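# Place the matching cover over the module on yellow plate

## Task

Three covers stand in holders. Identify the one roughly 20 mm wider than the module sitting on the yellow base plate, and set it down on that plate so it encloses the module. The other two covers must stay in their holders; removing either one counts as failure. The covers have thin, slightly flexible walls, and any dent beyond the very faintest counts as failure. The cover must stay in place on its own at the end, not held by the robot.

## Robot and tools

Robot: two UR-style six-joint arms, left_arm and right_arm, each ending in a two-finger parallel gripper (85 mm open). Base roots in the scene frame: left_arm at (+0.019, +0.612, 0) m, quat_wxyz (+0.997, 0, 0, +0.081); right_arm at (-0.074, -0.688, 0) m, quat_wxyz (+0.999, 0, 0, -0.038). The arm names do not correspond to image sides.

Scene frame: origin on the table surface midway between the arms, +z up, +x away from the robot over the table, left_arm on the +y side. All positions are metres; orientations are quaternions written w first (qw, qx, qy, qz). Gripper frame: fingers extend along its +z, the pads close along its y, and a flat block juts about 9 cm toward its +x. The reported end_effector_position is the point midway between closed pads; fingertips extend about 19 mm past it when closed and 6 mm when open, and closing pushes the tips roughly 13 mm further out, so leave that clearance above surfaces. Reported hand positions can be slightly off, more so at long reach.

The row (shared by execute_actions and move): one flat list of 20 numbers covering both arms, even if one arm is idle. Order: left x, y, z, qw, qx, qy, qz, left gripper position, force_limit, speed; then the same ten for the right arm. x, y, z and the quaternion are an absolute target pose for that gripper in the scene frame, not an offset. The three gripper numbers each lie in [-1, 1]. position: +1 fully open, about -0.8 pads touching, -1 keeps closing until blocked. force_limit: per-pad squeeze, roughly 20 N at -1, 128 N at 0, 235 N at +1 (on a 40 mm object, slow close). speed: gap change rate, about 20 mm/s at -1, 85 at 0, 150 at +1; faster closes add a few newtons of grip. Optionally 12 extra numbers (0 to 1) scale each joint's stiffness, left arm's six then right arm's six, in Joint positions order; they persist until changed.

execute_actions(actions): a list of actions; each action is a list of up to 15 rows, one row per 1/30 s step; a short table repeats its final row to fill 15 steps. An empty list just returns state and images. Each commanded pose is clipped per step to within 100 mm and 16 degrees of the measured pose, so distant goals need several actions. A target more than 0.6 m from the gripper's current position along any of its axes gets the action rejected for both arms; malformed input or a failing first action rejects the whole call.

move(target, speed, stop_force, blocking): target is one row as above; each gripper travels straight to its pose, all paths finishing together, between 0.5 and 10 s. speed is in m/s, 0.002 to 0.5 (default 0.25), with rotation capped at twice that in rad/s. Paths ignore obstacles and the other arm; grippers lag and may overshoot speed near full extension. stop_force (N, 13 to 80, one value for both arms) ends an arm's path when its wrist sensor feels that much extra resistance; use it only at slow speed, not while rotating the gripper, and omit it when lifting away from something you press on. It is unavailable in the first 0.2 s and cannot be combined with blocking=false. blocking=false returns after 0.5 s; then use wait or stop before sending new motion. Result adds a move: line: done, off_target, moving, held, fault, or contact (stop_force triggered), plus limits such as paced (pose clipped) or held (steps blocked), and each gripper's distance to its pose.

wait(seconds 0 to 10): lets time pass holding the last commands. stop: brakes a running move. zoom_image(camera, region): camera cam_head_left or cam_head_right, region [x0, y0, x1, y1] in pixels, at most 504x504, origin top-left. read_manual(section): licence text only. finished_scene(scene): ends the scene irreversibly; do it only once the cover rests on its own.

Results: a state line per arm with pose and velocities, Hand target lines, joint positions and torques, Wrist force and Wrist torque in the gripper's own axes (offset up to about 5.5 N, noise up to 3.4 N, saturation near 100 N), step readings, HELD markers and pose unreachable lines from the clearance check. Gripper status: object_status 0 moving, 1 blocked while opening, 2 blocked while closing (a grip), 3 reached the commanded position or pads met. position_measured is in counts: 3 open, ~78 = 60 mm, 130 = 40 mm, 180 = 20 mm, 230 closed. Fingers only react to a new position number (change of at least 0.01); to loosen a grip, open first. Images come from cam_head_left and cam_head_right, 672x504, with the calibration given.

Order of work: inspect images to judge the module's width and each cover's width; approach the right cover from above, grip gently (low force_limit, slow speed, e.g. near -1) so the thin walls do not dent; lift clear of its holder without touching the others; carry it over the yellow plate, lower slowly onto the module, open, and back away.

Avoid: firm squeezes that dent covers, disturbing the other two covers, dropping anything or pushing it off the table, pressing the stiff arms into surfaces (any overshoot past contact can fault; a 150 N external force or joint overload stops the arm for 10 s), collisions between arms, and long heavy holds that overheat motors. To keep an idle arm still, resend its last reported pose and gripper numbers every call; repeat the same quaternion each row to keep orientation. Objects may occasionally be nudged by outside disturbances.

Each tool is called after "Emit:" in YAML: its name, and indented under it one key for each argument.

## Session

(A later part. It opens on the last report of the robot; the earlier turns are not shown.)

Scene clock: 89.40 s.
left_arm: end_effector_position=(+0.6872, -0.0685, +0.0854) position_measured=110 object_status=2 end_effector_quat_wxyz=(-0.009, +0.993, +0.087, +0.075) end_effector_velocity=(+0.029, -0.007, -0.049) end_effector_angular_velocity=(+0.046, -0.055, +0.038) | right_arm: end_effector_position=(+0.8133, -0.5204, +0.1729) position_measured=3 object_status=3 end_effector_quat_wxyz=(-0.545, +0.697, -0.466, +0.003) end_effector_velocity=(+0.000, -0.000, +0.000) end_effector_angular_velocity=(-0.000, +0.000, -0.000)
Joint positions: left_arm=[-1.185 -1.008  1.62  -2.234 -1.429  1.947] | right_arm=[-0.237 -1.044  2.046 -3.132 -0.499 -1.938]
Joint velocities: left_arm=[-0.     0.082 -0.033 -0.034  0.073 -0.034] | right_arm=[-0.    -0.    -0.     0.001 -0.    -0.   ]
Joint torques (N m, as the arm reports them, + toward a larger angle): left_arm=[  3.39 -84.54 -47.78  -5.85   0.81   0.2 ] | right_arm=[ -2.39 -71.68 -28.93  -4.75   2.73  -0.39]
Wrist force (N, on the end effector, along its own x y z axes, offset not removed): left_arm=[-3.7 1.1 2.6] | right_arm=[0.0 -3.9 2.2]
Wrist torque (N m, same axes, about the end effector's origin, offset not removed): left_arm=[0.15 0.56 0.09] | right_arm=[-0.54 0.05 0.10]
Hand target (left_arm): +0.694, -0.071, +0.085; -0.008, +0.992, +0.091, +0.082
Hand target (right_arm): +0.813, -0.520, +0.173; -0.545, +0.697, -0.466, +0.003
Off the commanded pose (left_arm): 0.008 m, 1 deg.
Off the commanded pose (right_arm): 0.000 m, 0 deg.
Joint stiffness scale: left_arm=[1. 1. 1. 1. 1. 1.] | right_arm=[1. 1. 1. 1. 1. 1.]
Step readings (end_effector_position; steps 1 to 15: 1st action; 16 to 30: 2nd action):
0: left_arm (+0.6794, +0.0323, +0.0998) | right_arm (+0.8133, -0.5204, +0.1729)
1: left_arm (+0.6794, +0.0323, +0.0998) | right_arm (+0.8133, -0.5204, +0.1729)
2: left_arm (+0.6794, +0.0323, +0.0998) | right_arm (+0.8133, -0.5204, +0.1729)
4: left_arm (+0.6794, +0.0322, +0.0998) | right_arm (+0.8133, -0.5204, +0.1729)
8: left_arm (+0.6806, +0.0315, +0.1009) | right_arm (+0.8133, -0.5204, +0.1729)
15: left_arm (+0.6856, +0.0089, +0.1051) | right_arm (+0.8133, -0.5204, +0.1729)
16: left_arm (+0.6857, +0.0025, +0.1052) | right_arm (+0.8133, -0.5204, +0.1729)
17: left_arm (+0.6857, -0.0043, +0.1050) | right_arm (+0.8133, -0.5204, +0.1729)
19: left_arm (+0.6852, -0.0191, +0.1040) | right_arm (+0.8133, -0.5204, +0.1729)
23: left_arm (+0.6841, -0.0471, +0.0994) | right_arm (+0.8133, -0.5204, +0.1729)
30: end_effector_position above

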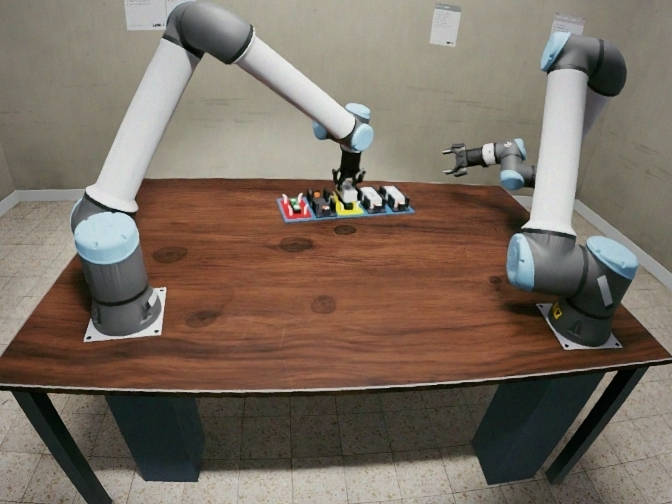

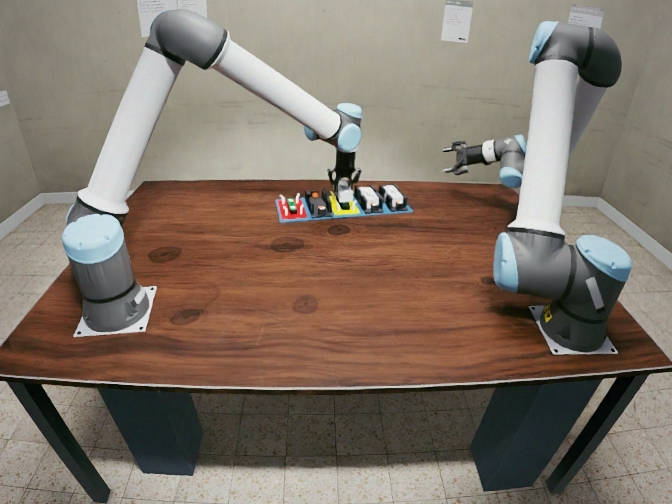

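Emit:
wait:
  seconds: 0.2

Emit:
zoom_image:
  camera: "cam_head_right"
  region: [320, 170, 368, 218]

Emit:
zoom_image:
  camera: "cam_head_left"
  region: [324, 170, 372, 218]

Scene clock: 89.83 s.
left_arm: end_effector_position=(+0.6920, -0.0701, +0.0836) position_measured=110 object_status=2 end_effector_quat_wxyz=(-0.009, +0.993, +0.090, +0.080) end_effector_velocity=(+0.001, -0.001, -0.001) end_effector_angular_velocity=(+0.000, -0.002, +0.001) | right_arm: end_effector_position=(+0.8133, -0.5204, +0.1729) position_measured=3 object_status=3 end_effector_quat_wxyz=(-0.545, +0.697, -0.466, +0.003) end_effector_velocity=(-0.000, -0.001, -0.001) end_effector_angular_velocity=(+0.000, +0.000, -0.001)
Joint positions: left_arm=[-1.185 -1.002  1.615 -2.239 -1.419  1.942] | right_arm=[-0.237 -1.044  2.046 -3.132 -0.499 -1.938]
Joint velocities: left_arm=[ 0.     0.003 -0.003 -0.001  0.002 -0.001] | right_arm=[-0.001  0.001  0.001 -0.001  0.     0.   ]
Joint torques (N m, as the arm reports them, + toward a larger angle): left_arm=[  0.53 -83.16 -47.25  -6.06   0.97   0.07] | right_arm=[ -2.25 -75.3  -28.88  -5.03   3.32  -0.12]
Wrist force (N, on the end effector, along its own x y z axes, offset not removed): left_arm=[-4.4 -0.7 -1.6] | right_arm=[-2.1 -2.2 -0.2]
Wrist torque (N m, same axes, about the end effector's origin, offset not removed): left_arm=[-0.15 0.66 0.10] | right_arm=[-0.27 0.45 0.08]
Hand target (left_arm): +0.694, -0.071, +0.085; -0.008, +0.992, +0.091, +0.082
Hand target (right_arm): +0.813, -0.520, +0.173; -0.545, +0.697, -0.466, +0.003
Off the commanded pose (left_arm): 0.003 m, 0 deg.
Off the commanded pose (right_arm): 0.000 m, 0 deg.
Joint stiffness scale: left_arm=[1. 1. 1. 1. 1. 1.] | right_arm=[1. 1. 1. 1. 1. 1.]
wait: 0.20 s; no rest

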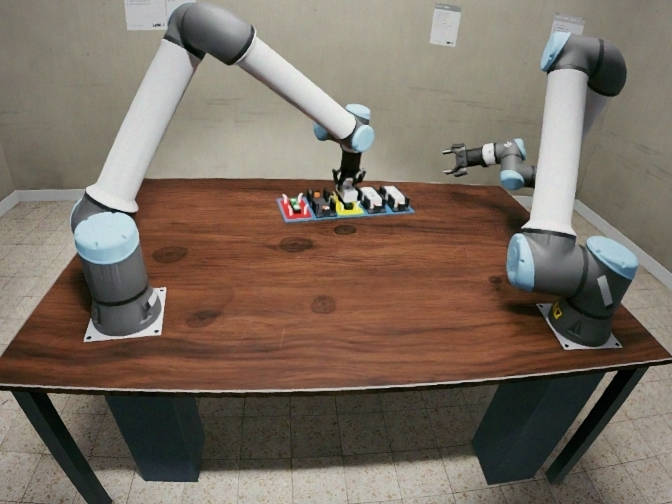

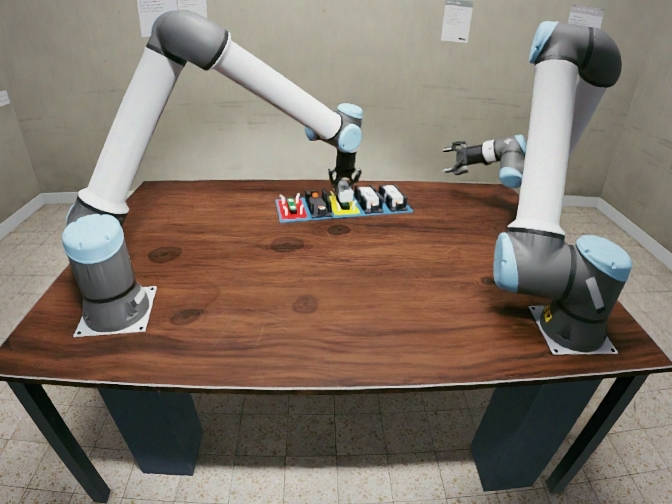

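Region (320, 170, 368, 218) of cam_head_right's 672x504 image, scaled by 10.500, with more detail than that image has.

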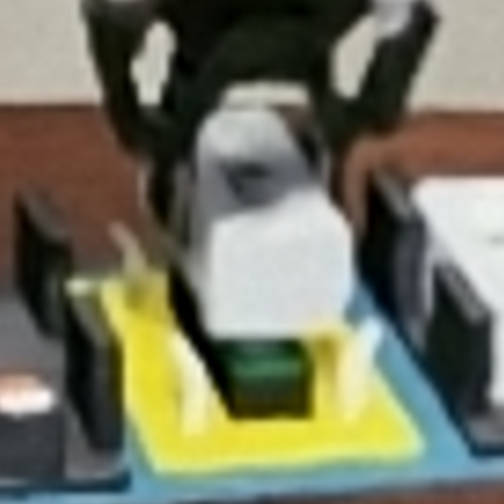

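Region (324, 170, 372, 218) of cam_head_left's 672x504 image, scaled by 10.500, with more detail than that image has.

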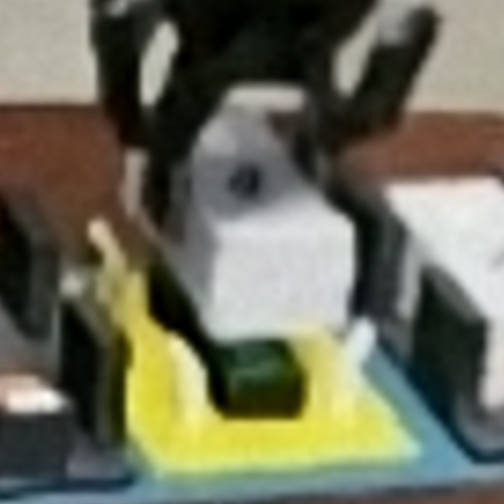

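Emit:
execute_actions:
  actions:
    - [[0.69507,-0.07096,0.0846,-0.00749,0.99245,0.09119,0.08156,-0.98,-0.69,-1,0.8132,-0.5203,0.1730,-0.545,0.697,-0.466,0.003,1,-1,0],[0.69558,-0.07064,0.0838,-0.00749,0.99245,0.09119,0.08156,-0.98,-0.69,-1,0.8132,-0.5203,0.1730,-0.545,0.697,-0.466,0.003,1,-1,0],[0.6961,-0.07033,0.0826,-0.00749,0.99245,0.09119,0.08156,-0.98,-0.69,-1,0.8132,-0.5203,0.1730,-0.545,0.697,-0.466,0.003,1,-1,0],[0.69661,-0.07002,0.081,-0.00749,0.99245,0.09119,0.08156,-0.98,-0.69,-1,0.8132,-0.5203,0.1730,-0.545,0.697,-0.466,0.003,1,-1,0],[0.69712,-0.0697,0.0791,-0.00749,0.99245,0.09119,0.08156,-0.98,-0.69,-1,0.8132,-0.5203,0.1730,-0.545,0.697,-0.466,0.003,1,-1,0],[0.69763,-0.06939,0.0771,-0.00749,0.99245,0.09119,0.08156,-0.98,-0.69,-1,0.8132,-0.5203,0.1730,-0.545,0.697,-0.466,0.003,1,-1,0],[0.69763,-0.06939,0.0751,-0.00749,0.99245,0.09119,0.08156,-0.98,-0.69,-1,0.8132,-0.5203,0.1730,-0.545,0.697,-0.466,0.003,1,-1,0],[0.69763,-0.06939,0.0731,-0.00749,0.99245,0.09119,0.08156,-0.98,-0.69,-1,0.8132,-0.5203,0.1730,-0.545,0.697,-0.466,0.003,1,-1,0],[0.69763,-0.06939,0.0711,-0.00749,0.99245,0.09119,0.08156,-0.98,-0.69,-1,0.8132,-0.5203,0.1730,-0.545,0.697,-0.466,0.003,1,-1,0],[0.69763,-0.06939,0.0691,-0.00749,0.99245,0.09119,0.08156,-0.98,-0.69,-1,0.8132,-0.5203,0.1730,-0.545,0.697,-0.466,0.003,1,-1,0],[0.69763,-0.06939,0.0671,-0.00749,0.99245,0.09119,0.08156,-0.98,-0.69,-1,0.8132,-0.5203,0.1730,-0.545,0.697,-0.466,0.003,1,-1,0],[0.69763,-0.06939,0.0652,-0.00749,0.99245,0.09119,0.08156,-0.98,-0.69,-1,0.8132,-0.5203,0.1730,-0.545,0.697,-0.466,0.003,1,-1,0],[0.69763,-0.06939,0.0635,-0.00749,0.99245,0.09119,0.08156,-0.98,-0.69,-1,0.8132,-0.5203,0.1730,-0.545,0.697,-0.466,0.003,1,-1,0],[0.69763,-0.06939,0.0621,-0.00749,0.99245,0.09119,0.08156,-0.98,-0.69,-1,0.8132,-0.5203,0.1730,-0.545,0.697,-0.466,0.003,1,-1,0],[0.69763,-0.06939,0.061,-0.00749,0.99245,0.09119,0.08156,-0.98,-0.69,-1,0.8132,-0.5203,0.1730,-0.545,0.697,-0.466,0.003,1,-1,0]]

Scene clock: 109.03 s.
left_arm: end_effector_position=(+0.6968, -0.0716, +0.0745) position_measured=110 object_status=2 end_effector_quat_wxyz=(-0.006, +0.992, +0.091, +0.082) end_effector_velocity=(+0.012, -0.007, -0.052) end_effector_angular_velocity=(-0.006, -0.003, +0.004) | right_arm: end_effector_position=(+0.8133, -0.5204, +0.1729) position_measured=3 object_status=3 end_effector_quat_wxyz=(-0.545, +0.697, -0.466, +0.003) end_effector_velocity=(-0.001, +0.001, -0.000) end_effector_angular_velocity=(+0.001, +0.001, +0.001)
Joint positions: left_arm=[-1.182 -0.989  1.615 -2.26  -1.419  1.944] | right_arm=[-0.237 -1.044  2.046 -3.132 -0.499 -1.938]
Joint velocities: left_arm=[ 0.007  0.065  0.001 -0.074 -0.001  0.004] | right_arm=[0.001 0.    0.001 0.001 0.001 0.   ]
Joint torques (N m, as the arm reports them, + toward a larger angle): left_arm=[  2.26 -81.7  -40.21  -6.16   1.2    0.65] | right_arm=[ -1.12 -75.63 -30.1   -4.91   2.2   -0.34]
Wrist force (N, on the end effector, along its own x y z axes, offset not removed): left_arm=[-1.4 0.5 1.7] | right_arm=[-2.7 -1.6 2.7]
Wrist torque (N m, same axes, about the end effector's origin, offset not removed): left_arm=[0.15 0.07 0.11] | right_arm=[-0.12 0.52 0.14]
Hand target (left_arm): +0.697, -0.069, +0.061; -0.008, +0.992, +0.091, +0.082
Hand target (right_arm): +0.813, -0.520, +0.173; -0.545, +0.697, -0.466, +0.003
Off the commanded pose (left_arm): 0.014 m, 0 deg.
Off the commanded pose (right_arm): 0.000 m, 0 deg.
Joint stiffness scale: left_arm=[1. 1. 1. 1. 1. 1.] | right_arm=[1. 1. 1. 1. 1. 1.]
Step readings (end_effector_position):
0: left_arm (+0.6921, -0.0701, +0.0836) | right_arm (+0.8133, -0.5204, +0.1729)
1: left_arm (+0.6921, -0.0701, +0.0836) | right_arm (+0.8133, -0.5204, +0.1729)
2: left_arm (+0.6921, -0.0701, +0.0836) | right_arm (+0.8133, -0.5204, +0.1729)
4: left_arm (+0.6921, -0.0702, +0.0837) | right_arm (+0.8133, -0.5204, +0.1729)
8: left_arm (+0.6931, -0.0707, +0.0833) | right_arm (+0.8133, -0.5204, +0.1729)
15: end_effector_position above

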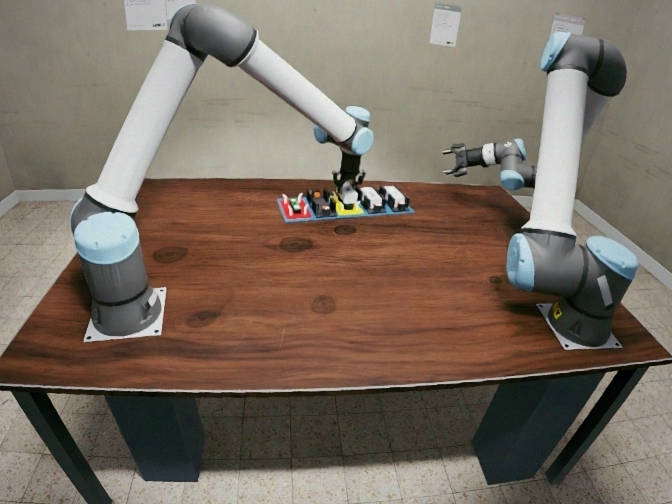

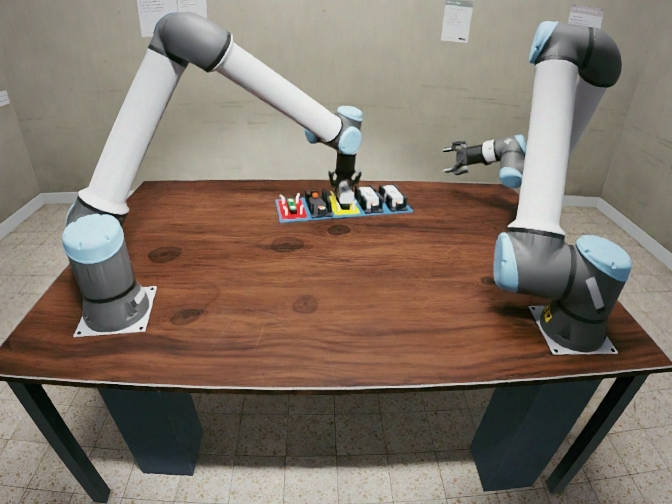

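Emit:
wait:
  seconds: 0.15

Emit:
zoom_image:
  camera: "cam_head_right"
  region: [320, 170, 368, 218]

Emit:
zoom_image:
  camera: "cam_head_left"
  region: [324, 170, 372, 218]

Scene clock: 109.47 s.
left_arm: end_effector_position=(+0.6971, -0.0718, +0.0638) position_measured=110 object_status=2 end_effector_quat_wxyz=(-0.006, +0.992, +0.091, +0.082) end_effector_velocity=(+0.001, -0.002, +0.001) end_effector_angular_velocity=(-0.005, -0.003, +0.001) | right_arm: end_effector_position=(+0.8133, -0.5204, +0.1729) position_measured=3 object_status=3 end_effector_quat_wxyz=(-0.545, +0.697, -0.466, +0.003) end_effector_velocity=(-0.000, -0.001, +0.000) end_effector_angular_velocity=(+0.001, -0.000, -0.000)
Joint positions: left_arm=[-1.181 -0.978  1.619 -2.274 -1.419  1.945] | right_arm=[-0.237 -1.044  2.046 -3.132 -0.499 -1.938]
Joint velocities: left_arm=[ 0.    -0.    -0.001 -0.005  0.    -0.001] | right_arm=[-0.001  0.     0.    -0.     0.001  0.   ]
Joint torques (N m, as the arm reports them, + toward a larger angle): left_arm=[  0.78 -85.13 -40.42  -6.72   1.01   0.76] | right_arm=[ -1.32 -75.05 -28.53  -4.83   2.46  -0.45]
Wrist force (N, on the end effector, along its own x y z axes, offset not removed): left_arm=[-1.6 1.4 -0.2] | right_arm=[-1.8 -1.4 0.4]
Wrist torque (N m, same axes, about the end effector's origin, offset not removed): left_arm=[0.24 0.13 0.15] | right_arm=[-0.15 0.35 0.10]
Hand target (left_arm): +0.697, -0.069, +0.061; -0.008, +0.992, +0.091, +0.082
Hand target (right_arm): +0.813, -0.520, +0.173; -0.545, +0.697, -0.466, +0.003
Off the commanded pose (left_arm): 0.004 m, 0 deg.
Off the commanded pose (right_arm): 0.000 m, 0 deg.
Joint stiffness scale: left_arm=[1. 1. 1. 1. 1. 1.] | right_arm=[1. 1. 1. 1. 1. 1.]
wait: 0.17 s; at rest by 0.10 s

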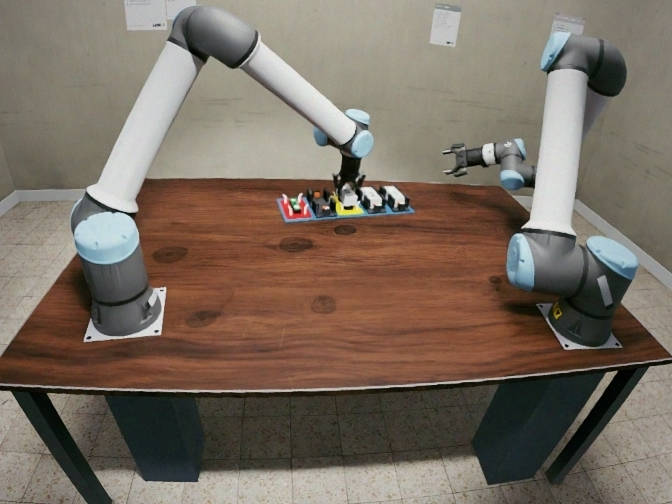

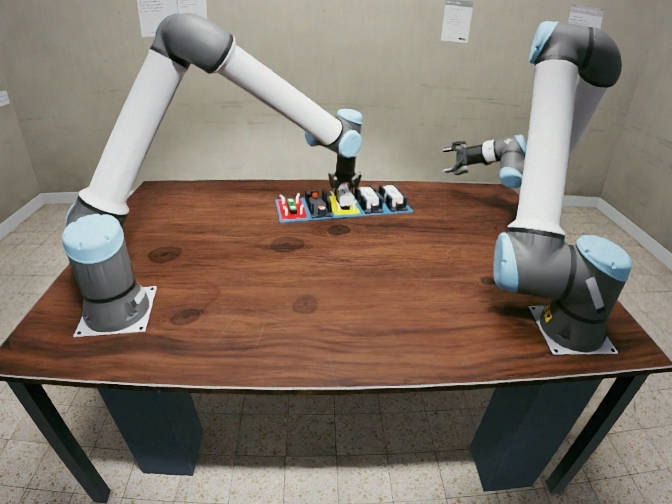

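Region (320, 170, 368, 218) of cam_head_right's 672x504 image, scaled by 10.500, with more detail than that image has.

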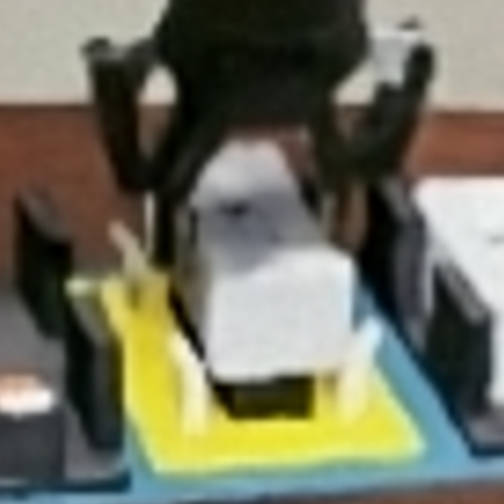

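Region (324, 170, 372, 218) of cam_head_left's 672x504 image, scaled by 10.500, with more detail than that image has.

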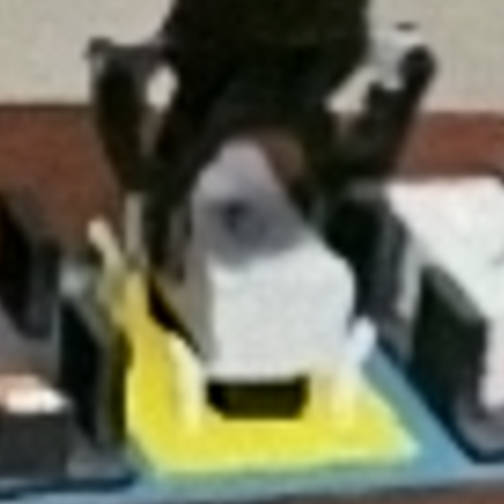

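Emit:
execute_actions:
  actions:
    - [[0.69763,-0.06939,0.0603,-0.00749,0.99245,0.09119,0.08156,-0.98,-0.69,-1,0.8132,-0.5203,0.1730,-0.545,0.697,-0.466,0.003,1,-1,0],[0.69763,-0.06939,0.0592,-0.00749,0.99245,0.09119,0.08156,-0.98,-0.69,-1,0.8132,-0.5203,0.1730,-0.545,0.697,-0.466,0.003,1,-1,0],[0.69763,-0.06939,0.0578,-0.00749,0.99245,0.09119,0.08156,-0.98,-0.69,-1,0.8132,-0.5203,0.1730,-0.545,0.697,-0.466,0.003,1,-1,0],[0.69763,-0.06939,0.0563,-0.00749,0.99245,0.09119,0.08156,-0.98,-0.69,-1,0.8132,-0.5203,0.1730,-0.545,0.697,-0.466,0.003,1,-1,0],[0.69763,-0.06939,0.0548,-0.00749,0.99245,0.09119,0.08156,-0.98,-0.69,-1,0.8132,-0.5203,0.1730,-0.545,0.697,-0.466,0.003,1,-1,0],[0.69763,-0.06939,0.0533,-0.00749,0.99245,0.09119,0.08156,-0.98,-0.69,-1,0.8132,-0.5203,0.1730,-0.545,0.697,-0.466,0.003,1,-1,0],[0.69763,-0.06939,0.0518,-0.00749,0.99245,0.09119,0.08156,-0.98,-0.69,-1,0.8132,-0.5203,0.1730,-0.545,0.697,-0.466,0.003,1,-1,0],[0.69763,-0.06939,0.0503,-0.00749,0.99245,0.09119,0.08156,-0.98,-0.69,-1,0.8132,-0.5203,0.1730,-0.545,0.697,-0.466,0.003,1,-1,0],[0.69763,-0.06939,0.0488,-0.00749,0.99245,0.09119,0.08156,-0.98,-0.69,-1,0.8132,-0.5203,0.1730,-0.545,0.697,-0.466,0.003,1,-1,0],[0.69763,-0.06939,0.0474,-0.00749,0.99245,0.09119,0.08156,-0.98,-0.69,-1,0.8132,-0.5203,0.1730,-0.545,0.697,-0.466,0.003,1,-1,0],[0.69763,-0.06939,0.0461,-0.00749,0.99245,0.09119,0.08156,-0.98,-0.69,-1,0.8132,-0.5203,0.1730,-0.545,0.697,-0.466,0.003,1,-1,0],[0.69763,-0.06939,0.0449,-0.00749,0.99245,0.09119,0.08156,-0.98,-0.69,-1,0.8132,-0.5203,0.1730,-0.545,0.697,-0.466,0.003,1,-1,0],[0.69763,-0.06939,0.0438,-0.00749,0.99245,0.09119,0.08156,-0.98,-0.69,-1,0.8132,-0.5203,0.1730,-0.545,0.697,-0.466,0.003,1,-1,0],[0.69763,-0.06939,0.0428,-0.00749,0.99245,0.09119,0.08156,-0.98,-0.69,-1,0.8132,-0.5203,0.1730,-0.545,0.697,-0.466,0.003,1,-1,0],[0.69763,-0.06939,0.0419,-0.00749,0.99245,0.09119,0.08156,-0.98,-0.69,-1,0.8132,-0.5203,0.1730,-0.545,0.697,-0.466,0.003,1,-1,0]]
    - [[0.69763,-0.06939,0.0411,-0.00749,0.99245,0.09119,0.08156,-0.98,-0.69,-1,0.8132,-0.5203,0.1730,-0.545,0.697,-0.466,0.003,1,-1,0],[0.69763,-0.06939,0.0404,-0.00749,0.99245,0.09119,0.08156,-0.98,-0.69,-1,0.8132,-0.5203,0.1730,-0.545,0.697,-0.466,0.003,1,-1,0],[0.69763,-0.06939,0.0398,-0.00749,0.99245,0.09119,0.08156,-0.98,-0.69,-1,0.8132,-0.5203,0.1730,-0.545,0.697,-0.466,0.003,1,-1,0],[0.69763,-0.06939,0.0393,-0.00749,0.99245,0.09119,0.08156,-0.98,-0.69,-1,0.8132,-0.5203,0.1730,-0.545,0.697,-0.466,0.003,1,-1,0],[0.69763,-0.06939,0.0388,-0.00749,0.99245,0.09119,0.08156,-0.98,-0.69,-1,0.8132,-0.5203,0.1730,-0.545,0.697,-0.466,0.003,1,-1,0],[0.69763,-0.06939,0.0383,-0.00749,0.99245,0.09119,0.08156,-0.98,-0.69,-1,0.8132,-0.5203,0.1730,-0.545,0.697,-0.466,0.003,1,-1,0],[0.69763,-0.06939,0.0378,-0.00749,0.99245,0.09119,0.08156,-0.98,-0.69,-1,0.8132,-0.5203,0.1730,-0.545,0.697,-0.466,0.003,1,-1,0],[0.69763,-0.06939,0.0374,-0.00749,0.99245,0.09119,0.08156,-0.98,-0.69,-1,0.8132,-0.5203,0.1730,-0.545,0.697,-0.466,0.003,1,-1,0],[0.69763,-0.06939,0.037,-0.00749,0.99245,0.09119,0.08156,-0.98,-0.69,-1,0.8132,-0.5203,0.1730,-0.545,0.697,-0.466,0.003,1,-1,0],[0.69763,-0.06939,0.0366,-0.00749,0.99245,0.09119,0.08156,-0.98,-0.69,-1,0.8132,-0.5203,0.1730,-0.545,0.697,-0.466,0.003,1,-1,0],[0.69763,-0.06939,0.0362,-0.00749,0.99245,0.09119,0.08156,-0.98,-0.69,-1,0.8132,-0.5203,0.1730,-0.545,0.697,-0.466,0.003,1,-1,0],[0.69763,-0.06939,0.0358,-0.00749,0.99245,0.09119,0.08156,-0.98,-0.69,-1,0.8132,-0.5203,0.1730,-0.545,0.697,-0.466,0.003,1,-1,0],[0.69763,-0.06939,0.0354,-0.00749,0.99245,0.09119,0.08156,-0.98,-0.69,-1,0.8132,-0.5203,0.1730,-0.545,0.697,-0.466,0.003,1,-1,0],[0.69763,-0.06939,0.035,-0.00749,0.99245,0.09119,0.08156,-0.98,-0.69,-1,0.8132,-0.5203,0.1730,-0.545,0.697,-0.466,0.003,1,-1,0],[0.69763,-0.06939,0.0346,-0.00749,0.99245,0.09119,0.08156,-0.98,-0.69,-1,0.8132,-0.5203,0.1730,-0.545,0.697,-0.466,0.003,1,-1,0]]

Scene clock: 112.57 s.
left_arm: end_effector_position=(+0.6982, -0.0719, +0.0414) position_measured=110 object_status=2 end_effector_quat_wxyz=(-0.005, +0.992, +0.091, +0.082) end_effector_velocity=(+0.001, -0.003, -0.010) end_effector_angular_velocity=(-0.006, -0.003, -0.000) | right_arm: end_effector_position=(+0.8133, -0.5204, +0.1729) position_measured=3 object_status=3 end_effector_quat_wxyz=(-0.545, +0.697, -0.466, +0.003) end_effector_velocity=(-0.000, +0.000, -0.001) end_effector_angular_velocity=(-0.002, +0.000, -0.000)
Joint positions: left_arm=[-1.18  -0.955  1.628 -2.309 -1.419  1.945] | right_arm=[-0.237 -1.044  2.046 -3.132 -0.499 -1.938]
Joint velocities: left_arm=[-0.     0.012  0.002 -0.021 -0.001  0.   ] | right_arm=[ 0.001 -0.     0.001 -0.001 -0.002  0.   ]
Joint torques (N m, as the arm reports them, + toward a larger angle): left_arm=[ -0.37 -82.19 -38.52  -5.54   0.71   0.57] | right_arm=[ -4.28 -77.58 -29.06  -4.79   2.05  -0.35]
Wrist force (N, on the end effector, along its own x y z axes, offset not removed): left_arm=[-4.0 0.5 0.7] | right_arm=[-1.2 -3.1 1.2]
Wrist torque (N m, same axes, about the end effector's origin, offset not removed): left_arm=[-0.03 0.60 0.10] | right_arm=[-0.37 0.29 0.10]
Hand target (left_arm): +0.698, -0.069, +0.035; -0.008, +0.992, +0.091, +0.082
Hand target (right_arm): +0.813, -0.520, +0.173; -0.545, +0.697, -0.466, +0.003
Off the commanded pose (left_arm): 0.007 m, 0 deg.
Off the commanded pose (right_arm): 0.000 m, 0 deg.
Joint stiffness scale: left_arm=[1. 1. 1. 1. 1. 1.] | right_arm=[1. 1. 1. 1. 1. 1.]
Step readings (end_effector_position; steps 1 to 15: 1st action; 16 to 30: 2nd action):
0: left_arm (+0.6972, -0.0719, +0.0638) | right_arm (+0.8133, -0.5204, +0.1729)
1: left_arm (+0.6972, -0.0719, +0.0638) | right_arm (+0.8133, -0.5204, +0.1729)
2: left_arm (+0.6972, -0.0720, +0.0639) | right_arm (+0.8133, -0.5204, +0.1729)
4: left_arm (+0.6973, -0.0721, +0.0639) | right_arm (+0.8133, -0.5204, +0.1729)
8: left_arm (+0.6977, -0.0723, +0.0635) | right_arm (+0.8133, -0.5204, +0.1729)
15: left_arm (+0.6981, -0.0717, +0.0534) | right_arm (+0.8133, -0.5204, +0.1729)
16: left_arm (+0.6980, -0.0716, +0.0514) | right_arm (+0.8133, -0.5204, +0.1729)
17: left_arm (+0.6980, -0.0714, +0.0495) | right_arm (+0.8133, -0.5204, +0.1729)
19: left_arm (+0.6980, -0.0715, +0.0466) | right_arm (+0.8133, -0.5204, +0.1729)
23: left_arm (+0.6980, -0.0715, +0.0434) | right_arm (+0.8133, -0.5204, +0.1729)
30: end_effector_position above

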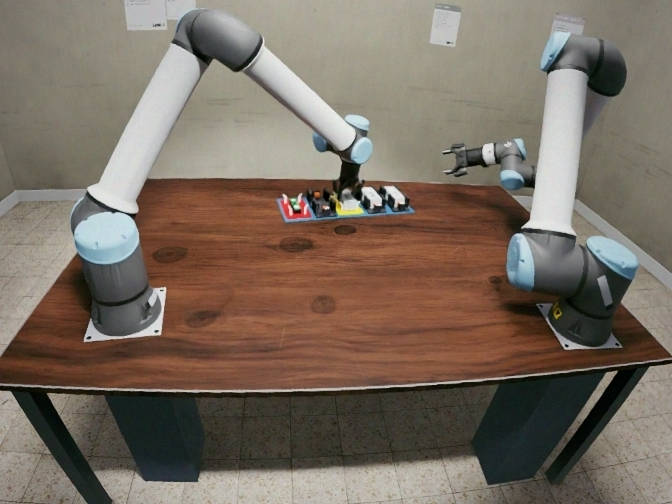

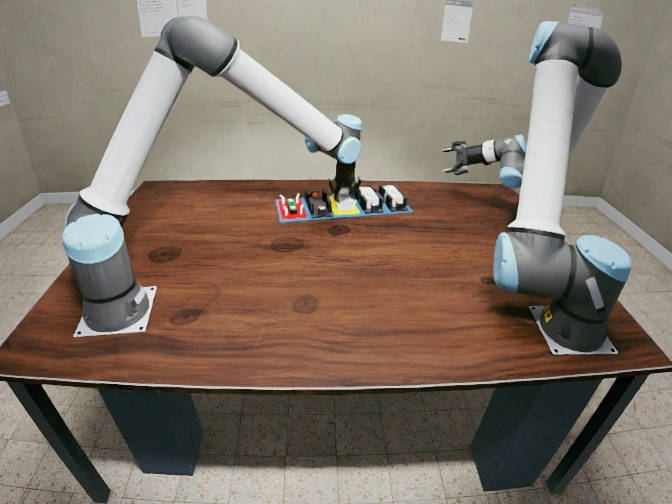

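Emit:
wait:
  seconds: 0.15

Emit:
zoom_image:
  camera: "cam_head_right"
  region: [320, 170, 368, 218]

Emit:
zoom_image:
  camera: "cam_head_left"
  region: [324, 170, 372, 218]

Scene clock: 113.07 s.
left_arm: end_effector_position=(+0.6983, -0.0719, +0.0389) position_measured=110 object_status=2 end_effector_quat_wxyz=(-0.005, +0.992, +0.091, +0.082) end_effector_velocity=(+0.000, +0.000, -0.001) end_effector_angular_velocity=(+0.001, +0.000, -0.001) | right_arm: end_effector_position=(+0.8133, -0.5204, +0.1729) position_measured=3 object_status=3 end_effector_quat_wxyz=(-0.545, +0.697, -0.466, +0.003) end_effector_velocity=(-0.000, +0.000, +0.001) end_effector_angular_velocity=(-0.001, -0.001, -0.000)
Joint positions: left_arm=[-1.18  -0.952  1.629 -2.312 -1.419  1.945] | right_arm=[-0.237 -1.044  2.046 -3.132 -0.499 -1.938]
Joint velocities: left_arm=[ 0.     0.001  0.    -0.001  0.     0.001] | right_arm=[ 0.    -0.001  0.    -0.    -0.     0.   ]
Joint torques (N m, as the arm reports them, + toward a larger angle): left_arm=[ -0.09 -81.65 -38.    -6.28   0.94   0.54] | right_arm=[ -1.83 -75.04 -27.75  -5.13   2.23   0.1 ]
Wrist force (N, on the end effector, along its own x y z axes, offset not removed): left_arm=[-3.2 -0.4 -0.5] | right_arm=[-2.1 -2.6 2.6]
Wrist torque (N m, same axes, about the end effector's origin, offset not removed): left_arm=[0.12 0.38 0.05] | right_arm=[-0.26 0.44 0.11]
Hand target (left_arm): +0.698, -0.069, +0.035; -0.008, +0.992, +0.091, +0.082
Hand target (right_arm): +0.813, -0.520, +0.173; -0.545, +0.697, -0.466, +0.003
Off the commanded pose (left_arm): 0.005 m, 0 deg.
Off the commanded pose (right_arm): 0.000 m, 0 deg.
Joint stiffness scale: left_arm=[1. 1. 1. 1. 1. 1.] | right_arm=[1. 1. 1. 1. 1. 1.]
wait: 0.17 s; at rest from the start

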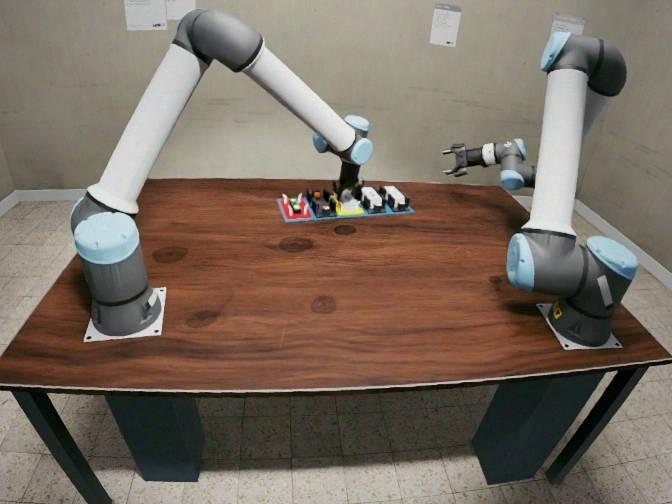

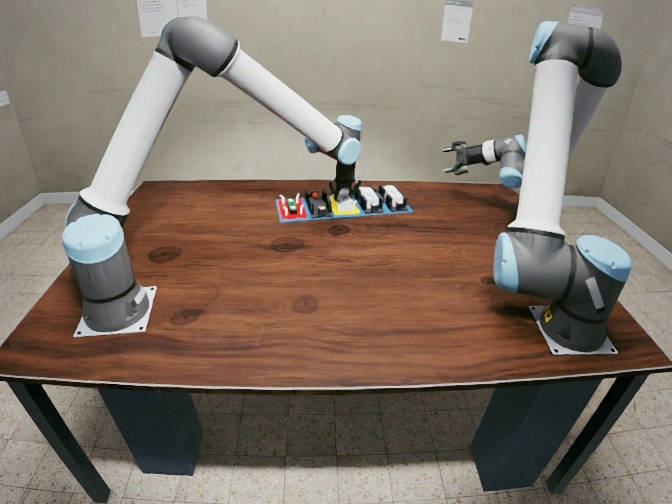

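Region (320, 170, 368, 218) of cam_head_right's 672x504 image, scaled by 10.500, with more detail than that image has.

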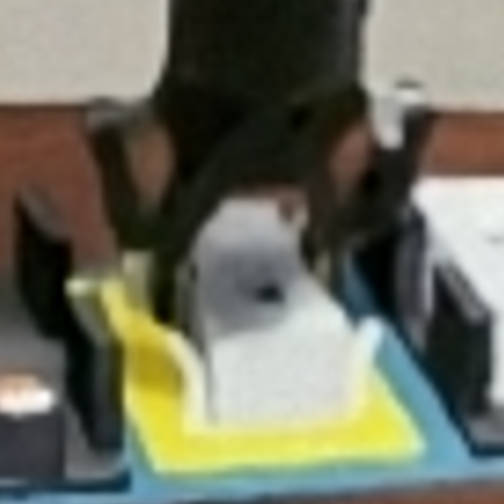

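Region (324, 170, 372, 218) of cam_head_left's 672x504 image, scaled by 10.500, with more detail than that image has.

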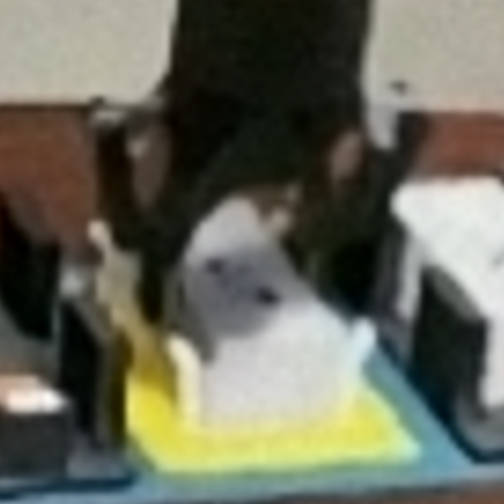

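Emit:
execute_actions:
  actions:
    - [[0.69763,-0.06939,0.0342,-0.00749,0.99245,0.09119,0.08156,-0.98,-0.69,-1,0.8132,-0.5203,0.1730,-0.545,0.697,-0.466,0.003,1,-1,0],[0.69763,-0.06939,0.0338,-0.00749,0.99245,0.09119,0.08156,-0.98,-0.69,-1,0.8132,-0.5203,0.1730,-0.545,0.697,-0.466,0.003,1,-1,0],[0.69763,-0.06939,0.0334,-0.00749,0.99245,0.09119,0.08156,-0.98,-0.69,-1,0.8132,-0.5203,0.1730,-0.545,0.697,-0.466,0.003,1,-1,0],[0.69763,-0.06939,0.033,-0.00749,0.99245,0.09119,0.08156,-0.98,-0.69,-1,0.8132,-0.5203,0.1730,-0.545,0.697,-0.466,0.003,1,-1,0],[0.69763,-0.06939,0.0326,-0.00749,0.99245,0.09119,0.08156,-0.98,-0.69,-1,0.8132,-0.5203,0.1730,-0.545,0.697,-0.466,0.003,1,-1,0],[0.69763,-0.06939,0.0326,-0.00749,0.99245,0.09119,0.08156,-0.98,-0.69,-1,0.8132,-0.5203,0.1730,-0.545,0.697,-0.466,0.003,1,-1,0],[0.69763,-0.06939,0.0326,-0.00749,0.99245,0.09119,0.08156,-0.98,-0.69,-1,0.8132,-0.5203,0.1730,-0.545,0.697,-0.466,0.003,1,-1,0],[0.69763,-0.06939,0.0326,-0.00749,0.99245,0.09119,0.08156,0.6,-1,-0.5,0.8132,-0.5203,0.1730,-0.545,0.697,-0.466,0.003,1,-1,0],[0.69763,-0.06939,0.0326,-0.00749,0.99245,0.09119,0.08156,0.6,-1,-0.5,0.8132,-0.5203,0.1730,-0.545,0.697,-0.466,0.003,1,-1,0],[0.69763,-0.06939,0.0326,-0.00749,0.99245,0.09119,0.08156,0.6,-1,-0.5,0.8132,-0.5203,0.1730,-0.545,0.697,-0.466,0.003,1,-1,0],[0.69763,-0.06939,0.0326,-0.00749,0.99245,0.09119,0.08156,0.6,-1,-0.5,0.8132,-0.5203,0.1730,-0.545,0.697,-0.466,0.003,1,-1,0],[0.69763,-0.06939,0.0326,-0.00749,0.99245,0.09119,0.08156,0.6,-1,-0.5,0.8132,-0.5203,0.1730,-0.545,0.697,-0.466,0.003,1,-1,0],[0.69763,-0.06939,0.0326,-0.00749,0.99245,0.09119,0.08156,0.6,-1,-0.5,0.8132,-0.5203,0.1730,-0.545,0.697,-0.466,0.003,1,-1,0],[0.69793,-0.06989,0.0336,-0.00749,0.99245,0.09119,0.08156,0.6,-1,-0.5,0.8132,-0.5203,0.1730,-0.545,0.697,-0.466,0.003,1,-1,0],[0.69823,-0.07039,0.0352,-0.00749,0.99245,0.09119,0.08156,0.6,-1,-0.5,0.8132,-0.5203,0.1730,-0.545,0.697,-0.466,0.003,1,-1,0]]
    - [[0.69853,-0.07089,0.0375,-0.00749,0.99245,0.09119,0.08156,0.6,-1,-0.5,0.8132,-0.5203,0.1730,-0.545,0.697,-0.466,0.003,1,-1,0],[0.69883,-0.07139,0.0405,-0.00749,0.99245,0.09119,0.08156,0.6,-1,-0.5,0.8132,-0.5203,0.1730,-0.545,0.697,-0.466,0.003,1,-1,0],[0.69913,-0.07189,0.044,-0.00749,0.99245,0.09119,0.08156,0.6,-1,-0.5,0.8132,-0.5203,0.1730,-0.545,0.697,-0.466,0.003,1,-1,0],[0.69943,-0.07239,0.048,-0.00749,0.99245,0.09119,0.08156,0.6,-1,-0.5,0.8132,-0.5203,0.1730,-0.545,0.697,-0.466,0.003,1,-1,0],[0.69943,-0.07239,0.0525,-0.00749,0.99245,0.09119,0.08156,0.6,-1,-0.5,0.8132,-0.5203,0.1730,-0.545,0.697,-0.466,0.003,1,-1,0],[0.69943,-0.07239,0.0572,-0.00749,0.99245,0.09119,0.08156,0.6,-1,-0.5,0.8132,-0.5203,0.1730,-0.545,0.697,-0.466,0.003,1,-1,0],[0.69943,-0.07239,0.062,-0.00749,0.99245,0.09119,0.08156,0.6,-1,-0.5,0.8132,-0.5203,0.1730,-0.545,0.697,-0.466,0.003,1,-1,0],[0.69943,-0.07239,0.0668,-0.00749,0.99245,0.09119,0.08156,0.6,-1,-0.5,0.8132,-0.5203,0.1730,-0.545,0.697,-0.466,0.003,1,-1,0],[0.69943,-0.07239,0.0716,-0.00749,0.99245,0.09119,0.08156,0.6,-1,-0.5,0.8132,-0.5203,0.1730,-0.545,0.697,-0.466,0.003,1,-1,0],[0.69943,-0.07239,0.0763,-0.00749,0.99245,0.09119,0.08156,0.6,-1,-0.5,0.8132,-0.5203,0.1730,-0.545,0.697,-0.466,0.003,1,-1,0],[0.69943,-0.07239,0.0808,-0.00749,0.99245,0.09119,0.08156,0.6,-1,-0.5,0.8132,-0.5203,0.1730,-0.545,0.697,-0.466,0.003,1,-1,0],[0.69943,-0.07239,0.085,-0.00749,0.99245,0.09119,0.08156,0.6,-1,-0.5,0.8132,-0.5203,0.1730,-0.545,0.697,-0.466,0.003,1,-1,0],[0.69943,-0.07239,0.0887,-0.00749,0.99245,0.09119,0.08156,0.6,-1,-0.5,0.8132,-0.5203,0.1730,-0.545,0.697,-0.466,0.003,1,-1,0],[0.69943,-0.07239,0.0917,-0.00749,0.99245,0.09119,0.08156,0.6,-1,-0.5,0.8132,-0.5203,0.1730,-0.545,0.697,-0.466,0.003,1,-1,0],[0.69943,-0.07239,0.094,-0.00749,0.99245,0.09119,0.08156,0.6,-1,-0.5,0.8132,-0.5203,0.1730,-0.545,0.697,-0.466,0.003,1,-1,0]]

Scene clock: 117.97 s.
left_arm: end_effector_position=(+0.6971, -0.0701, +0.0652) position_measured=53 object_status=0 end_effector_quat_wxyz=(-0.010, +0.993, +0.091, +0.080) end_effector_velocity=(+0.011, -0.019, +0.178) end_effector_angular_velocity=(-0.065, -0.039, +0.002) | right_arm: end_effector_position=(+0.8133, -0.5204, +0.1729) position_measured=3 object_status=3 end_effector_quat_wxyz=(-0.545, +0.697, -0.466, +0.003) end_effector_velocity=(-0.000, -0.000, -0.001) end_effector_angular_velocity=(+0.000, +0.001, -0.001)
Joint positions: left_arm=[-1.18  -0.979  1.615 -2.261 -1.419  1.945] | right_arm=[-0.237 -1.044  2.046 -3.132 -0.499 -1.938]
Joint velocities: left_arm=[-0.    -0.162 -0.083  0.17  -0.001 -0.002] | right_arm=[-0.     0.001  0.001 -0.001 -0.     0.   ]
Joint torques (N m, as the arm reports them, + toward a larger angle): left_arm=[ -0.18 -89.94 -47.9   -5.05   0.8    0.8 ] | right_arm=[  0.63 -78.02 -29.66  -5.25   2.36  -0.33]
Wrist force (N, on the end effector, along its own x y z axes, offset not removed): left_arm=[-3.9 0.6 -1.1] | right_arm=[-1.5 -2.7 1.7]
Wrist torque (N m, same axes, about the end effector's origin, offset not removed): left_arm=[0.06 0.68 0.19] | right_arm=[-0.28 0.38 0.15]
Hand target (left_arm): +0.699, -0.072, +0.094; -0.007, +0.992, +0.091, +0.082
Hand target (right_arm): +0.813, -0.520, +0.173; -0.545, +0.697, -0.466, +0.003
Off the commanded pose (left_arm): 0.029 m, 0 deg.
Off the commanded pose (right_arm): 0.000 m, 0 deg.
Joint stiffness scale: left_arm=[1. 1. 1. 1. 1. 1.] | right_arm=[1. 1. 1. 1. 1. 1.]
Step readings (end_effector_position; steps 1 to 15: 1st action; 16 to 30: 2nd action):
0: left_arm (+0.6983, -0.0719, +0.0389) | right_arm (+0.8133, -0.5204, +0.1729)
1: left_arm (+0.6983, -0.0719, +0.0389) | right_arm (+0.8133, -0.5204, +0.1729)
2: left_arm (+0.6983, -0.0719, +0.0389) | right_arm (+0.8133, -0.5204, +0.1729)
4: left_arm (+0.6983, -0.0719, +0.0389) | right_arm (+0.8133, -0.5204, +0.1729)
8: left_arm (+0.6983, -0.0720, +0.0388) | right_arm (+0.8133, -0.5204, +0.1729)
15: left_arm (+0.6982, -0.0718, +0.0366) | right_arm (+0.8133, -0.5204, +0.1729)
16: left_arm (+0.6982, -0.0718, +0.0364) | right_arm (+0.8133, -0.5204, +0.1729)
17: left_arm (+0.6982, -0.0717, +0.0363) | right_arm (+0.8133, -0.5204, +0.1729)
19: left_arm (+0.6979, -0.0713, +0.0360) | right_arm (+0.8133, -0.5204, +0.1729)
23: left_arm (+0.6965, -0.0690, +0.0369) | right_arm (+0.8133, -0.5204, +0.1729)
30: end_effector_position above

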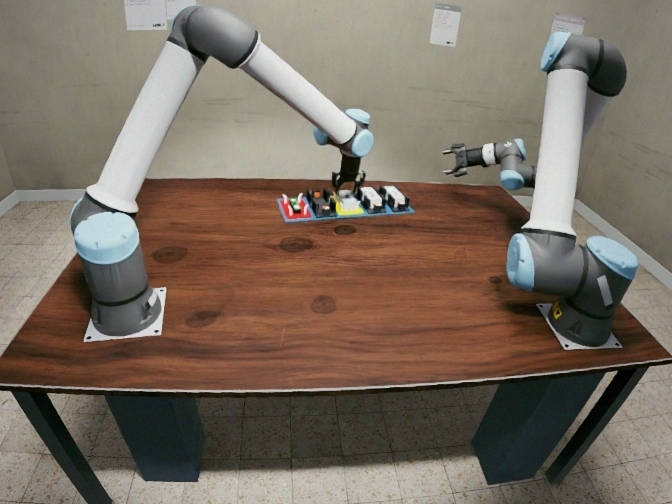

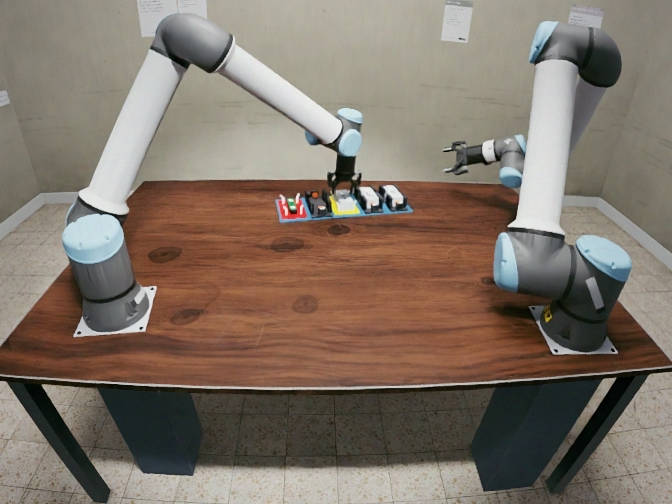

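Emit:
wait:
  seconds: 0.1

Emit:
zoom_image:
  camera: "cam_head_right"
  region: [320, 170, 368, 218]

Emit:
zoom_image:
  camera: "cam_head_left"
  region: [270, 160, 420, 230]

Scene clock: 118.27 s.
left_arm: end_effector_position=(+0.6995, -0.0739, +0.0967) position_measured=53 object_status=3 end_effector_quat_wxyz=(-0.003, +0.992, +0.091, +0.083) end_effector_velocity=(-0.005, +0.007, -0.004) end_effector_angular_velocity=(+0.028, +0.017, -0.002) | right_arm: end_effector_position=(+0.8133, -0.5204, +0.1729) position_measured=3 object_status=3 end_effector_quat_wxyz=(-0.545, +0.697, -0.466, +0.003) end_effector_velocity=(+0.000, -0.001, -0.001) end_effector_angular_velocity=(-0.002, +0.001, -0.002)
Joint positions: left_arm=[-1.18  -1.006  1.599 -2.232 -1.419  1.945] | right_arm=[-0.237 -1.044  2.046 -3.132 -0.499 -1.938]
Joint velocities: left_arm=[-0.     0.    -0.001  0.032  0.     0.001] | right_arm=[-0.001 -0.     0.001  0.    -0.003  0.   ]
Joint torques (N m, as the arm reports them, + toward a larger angle): left_arm=[ -0.05 -76.87 -44.04  -4.25   0.82   0.57] | right_arm=[ -2.7  -76.39 -29.51  -5.01   1.82  -0.6 ]
Wrist force (N, on the end effector, along its own x y z axes, offset not removed): left_arm=[-0.7 -2.3 -3.0] | right_arm=[-0.2 -1.7 2.0]
Wrist torque (N m, same axes, about the end effector's origin, offset not removed): left_arm=[-0.46 0.13 0.12] | right_arm=[-0.22 0.07 0.07]
Hand target (left_arm): +0.699, -0.072, +0.094; -0.007, +0.992, +0.091, +0.082
Hand target (right_arm): +0.813, -0.520, +0.173; -0.545, +0.697, -0.466, +0.003
Off the commanded pose (left_arm): 0.003 m, 1 deg.
Off the commanded pose (right_arm): 0.000 m, 0 deg.
Joint stiffness scale: left_arm=[1. 1. 1. 1. 1. 1.] | right_arm=[1. 1. 1. 1. 1. 1.]
wait: 0.10 s; no rest

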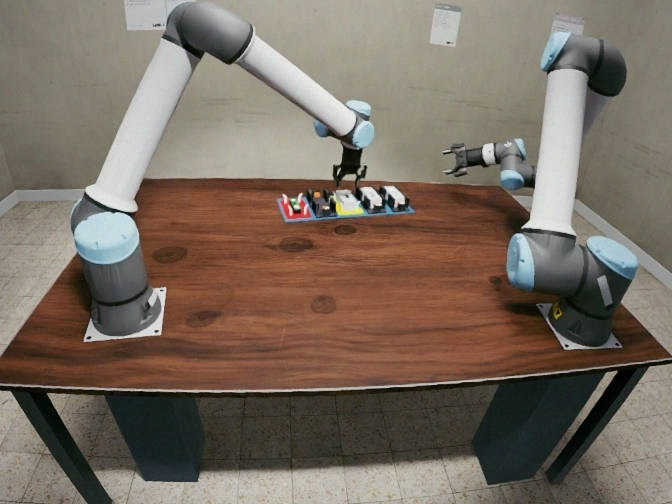

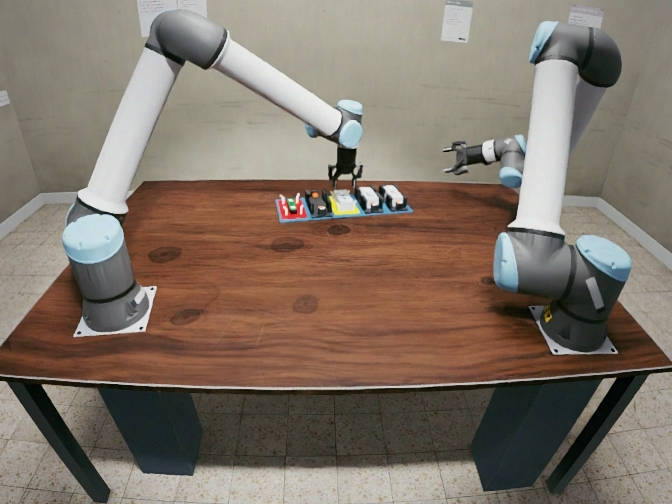

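Region (320, 170, 368, 218) of cam_head_right's 672x504 image, scaled by 10.500, with more detail than that image has.

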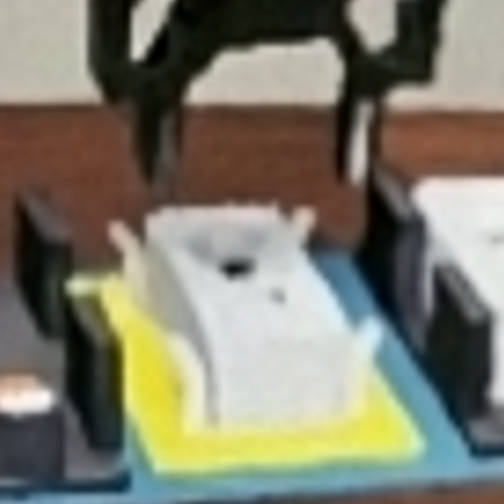

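Region (270, 160, 420, 230) of cam_head_left's 672x504 image, scaled by 3.360, with more detail than that image has; it fills the top 235 rows of this view, and the rest is white.

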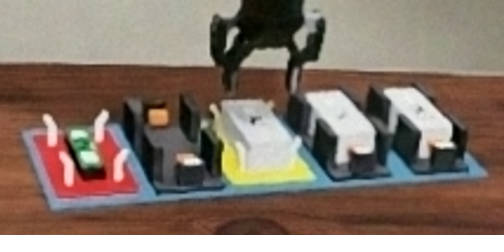

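The cover sits level on the yellow plate between all four pins, the other two covers are still in their holders, and the gripper is clear.

Emit:
finished_scene:
  scene: 2

The scene is finished: the task was done.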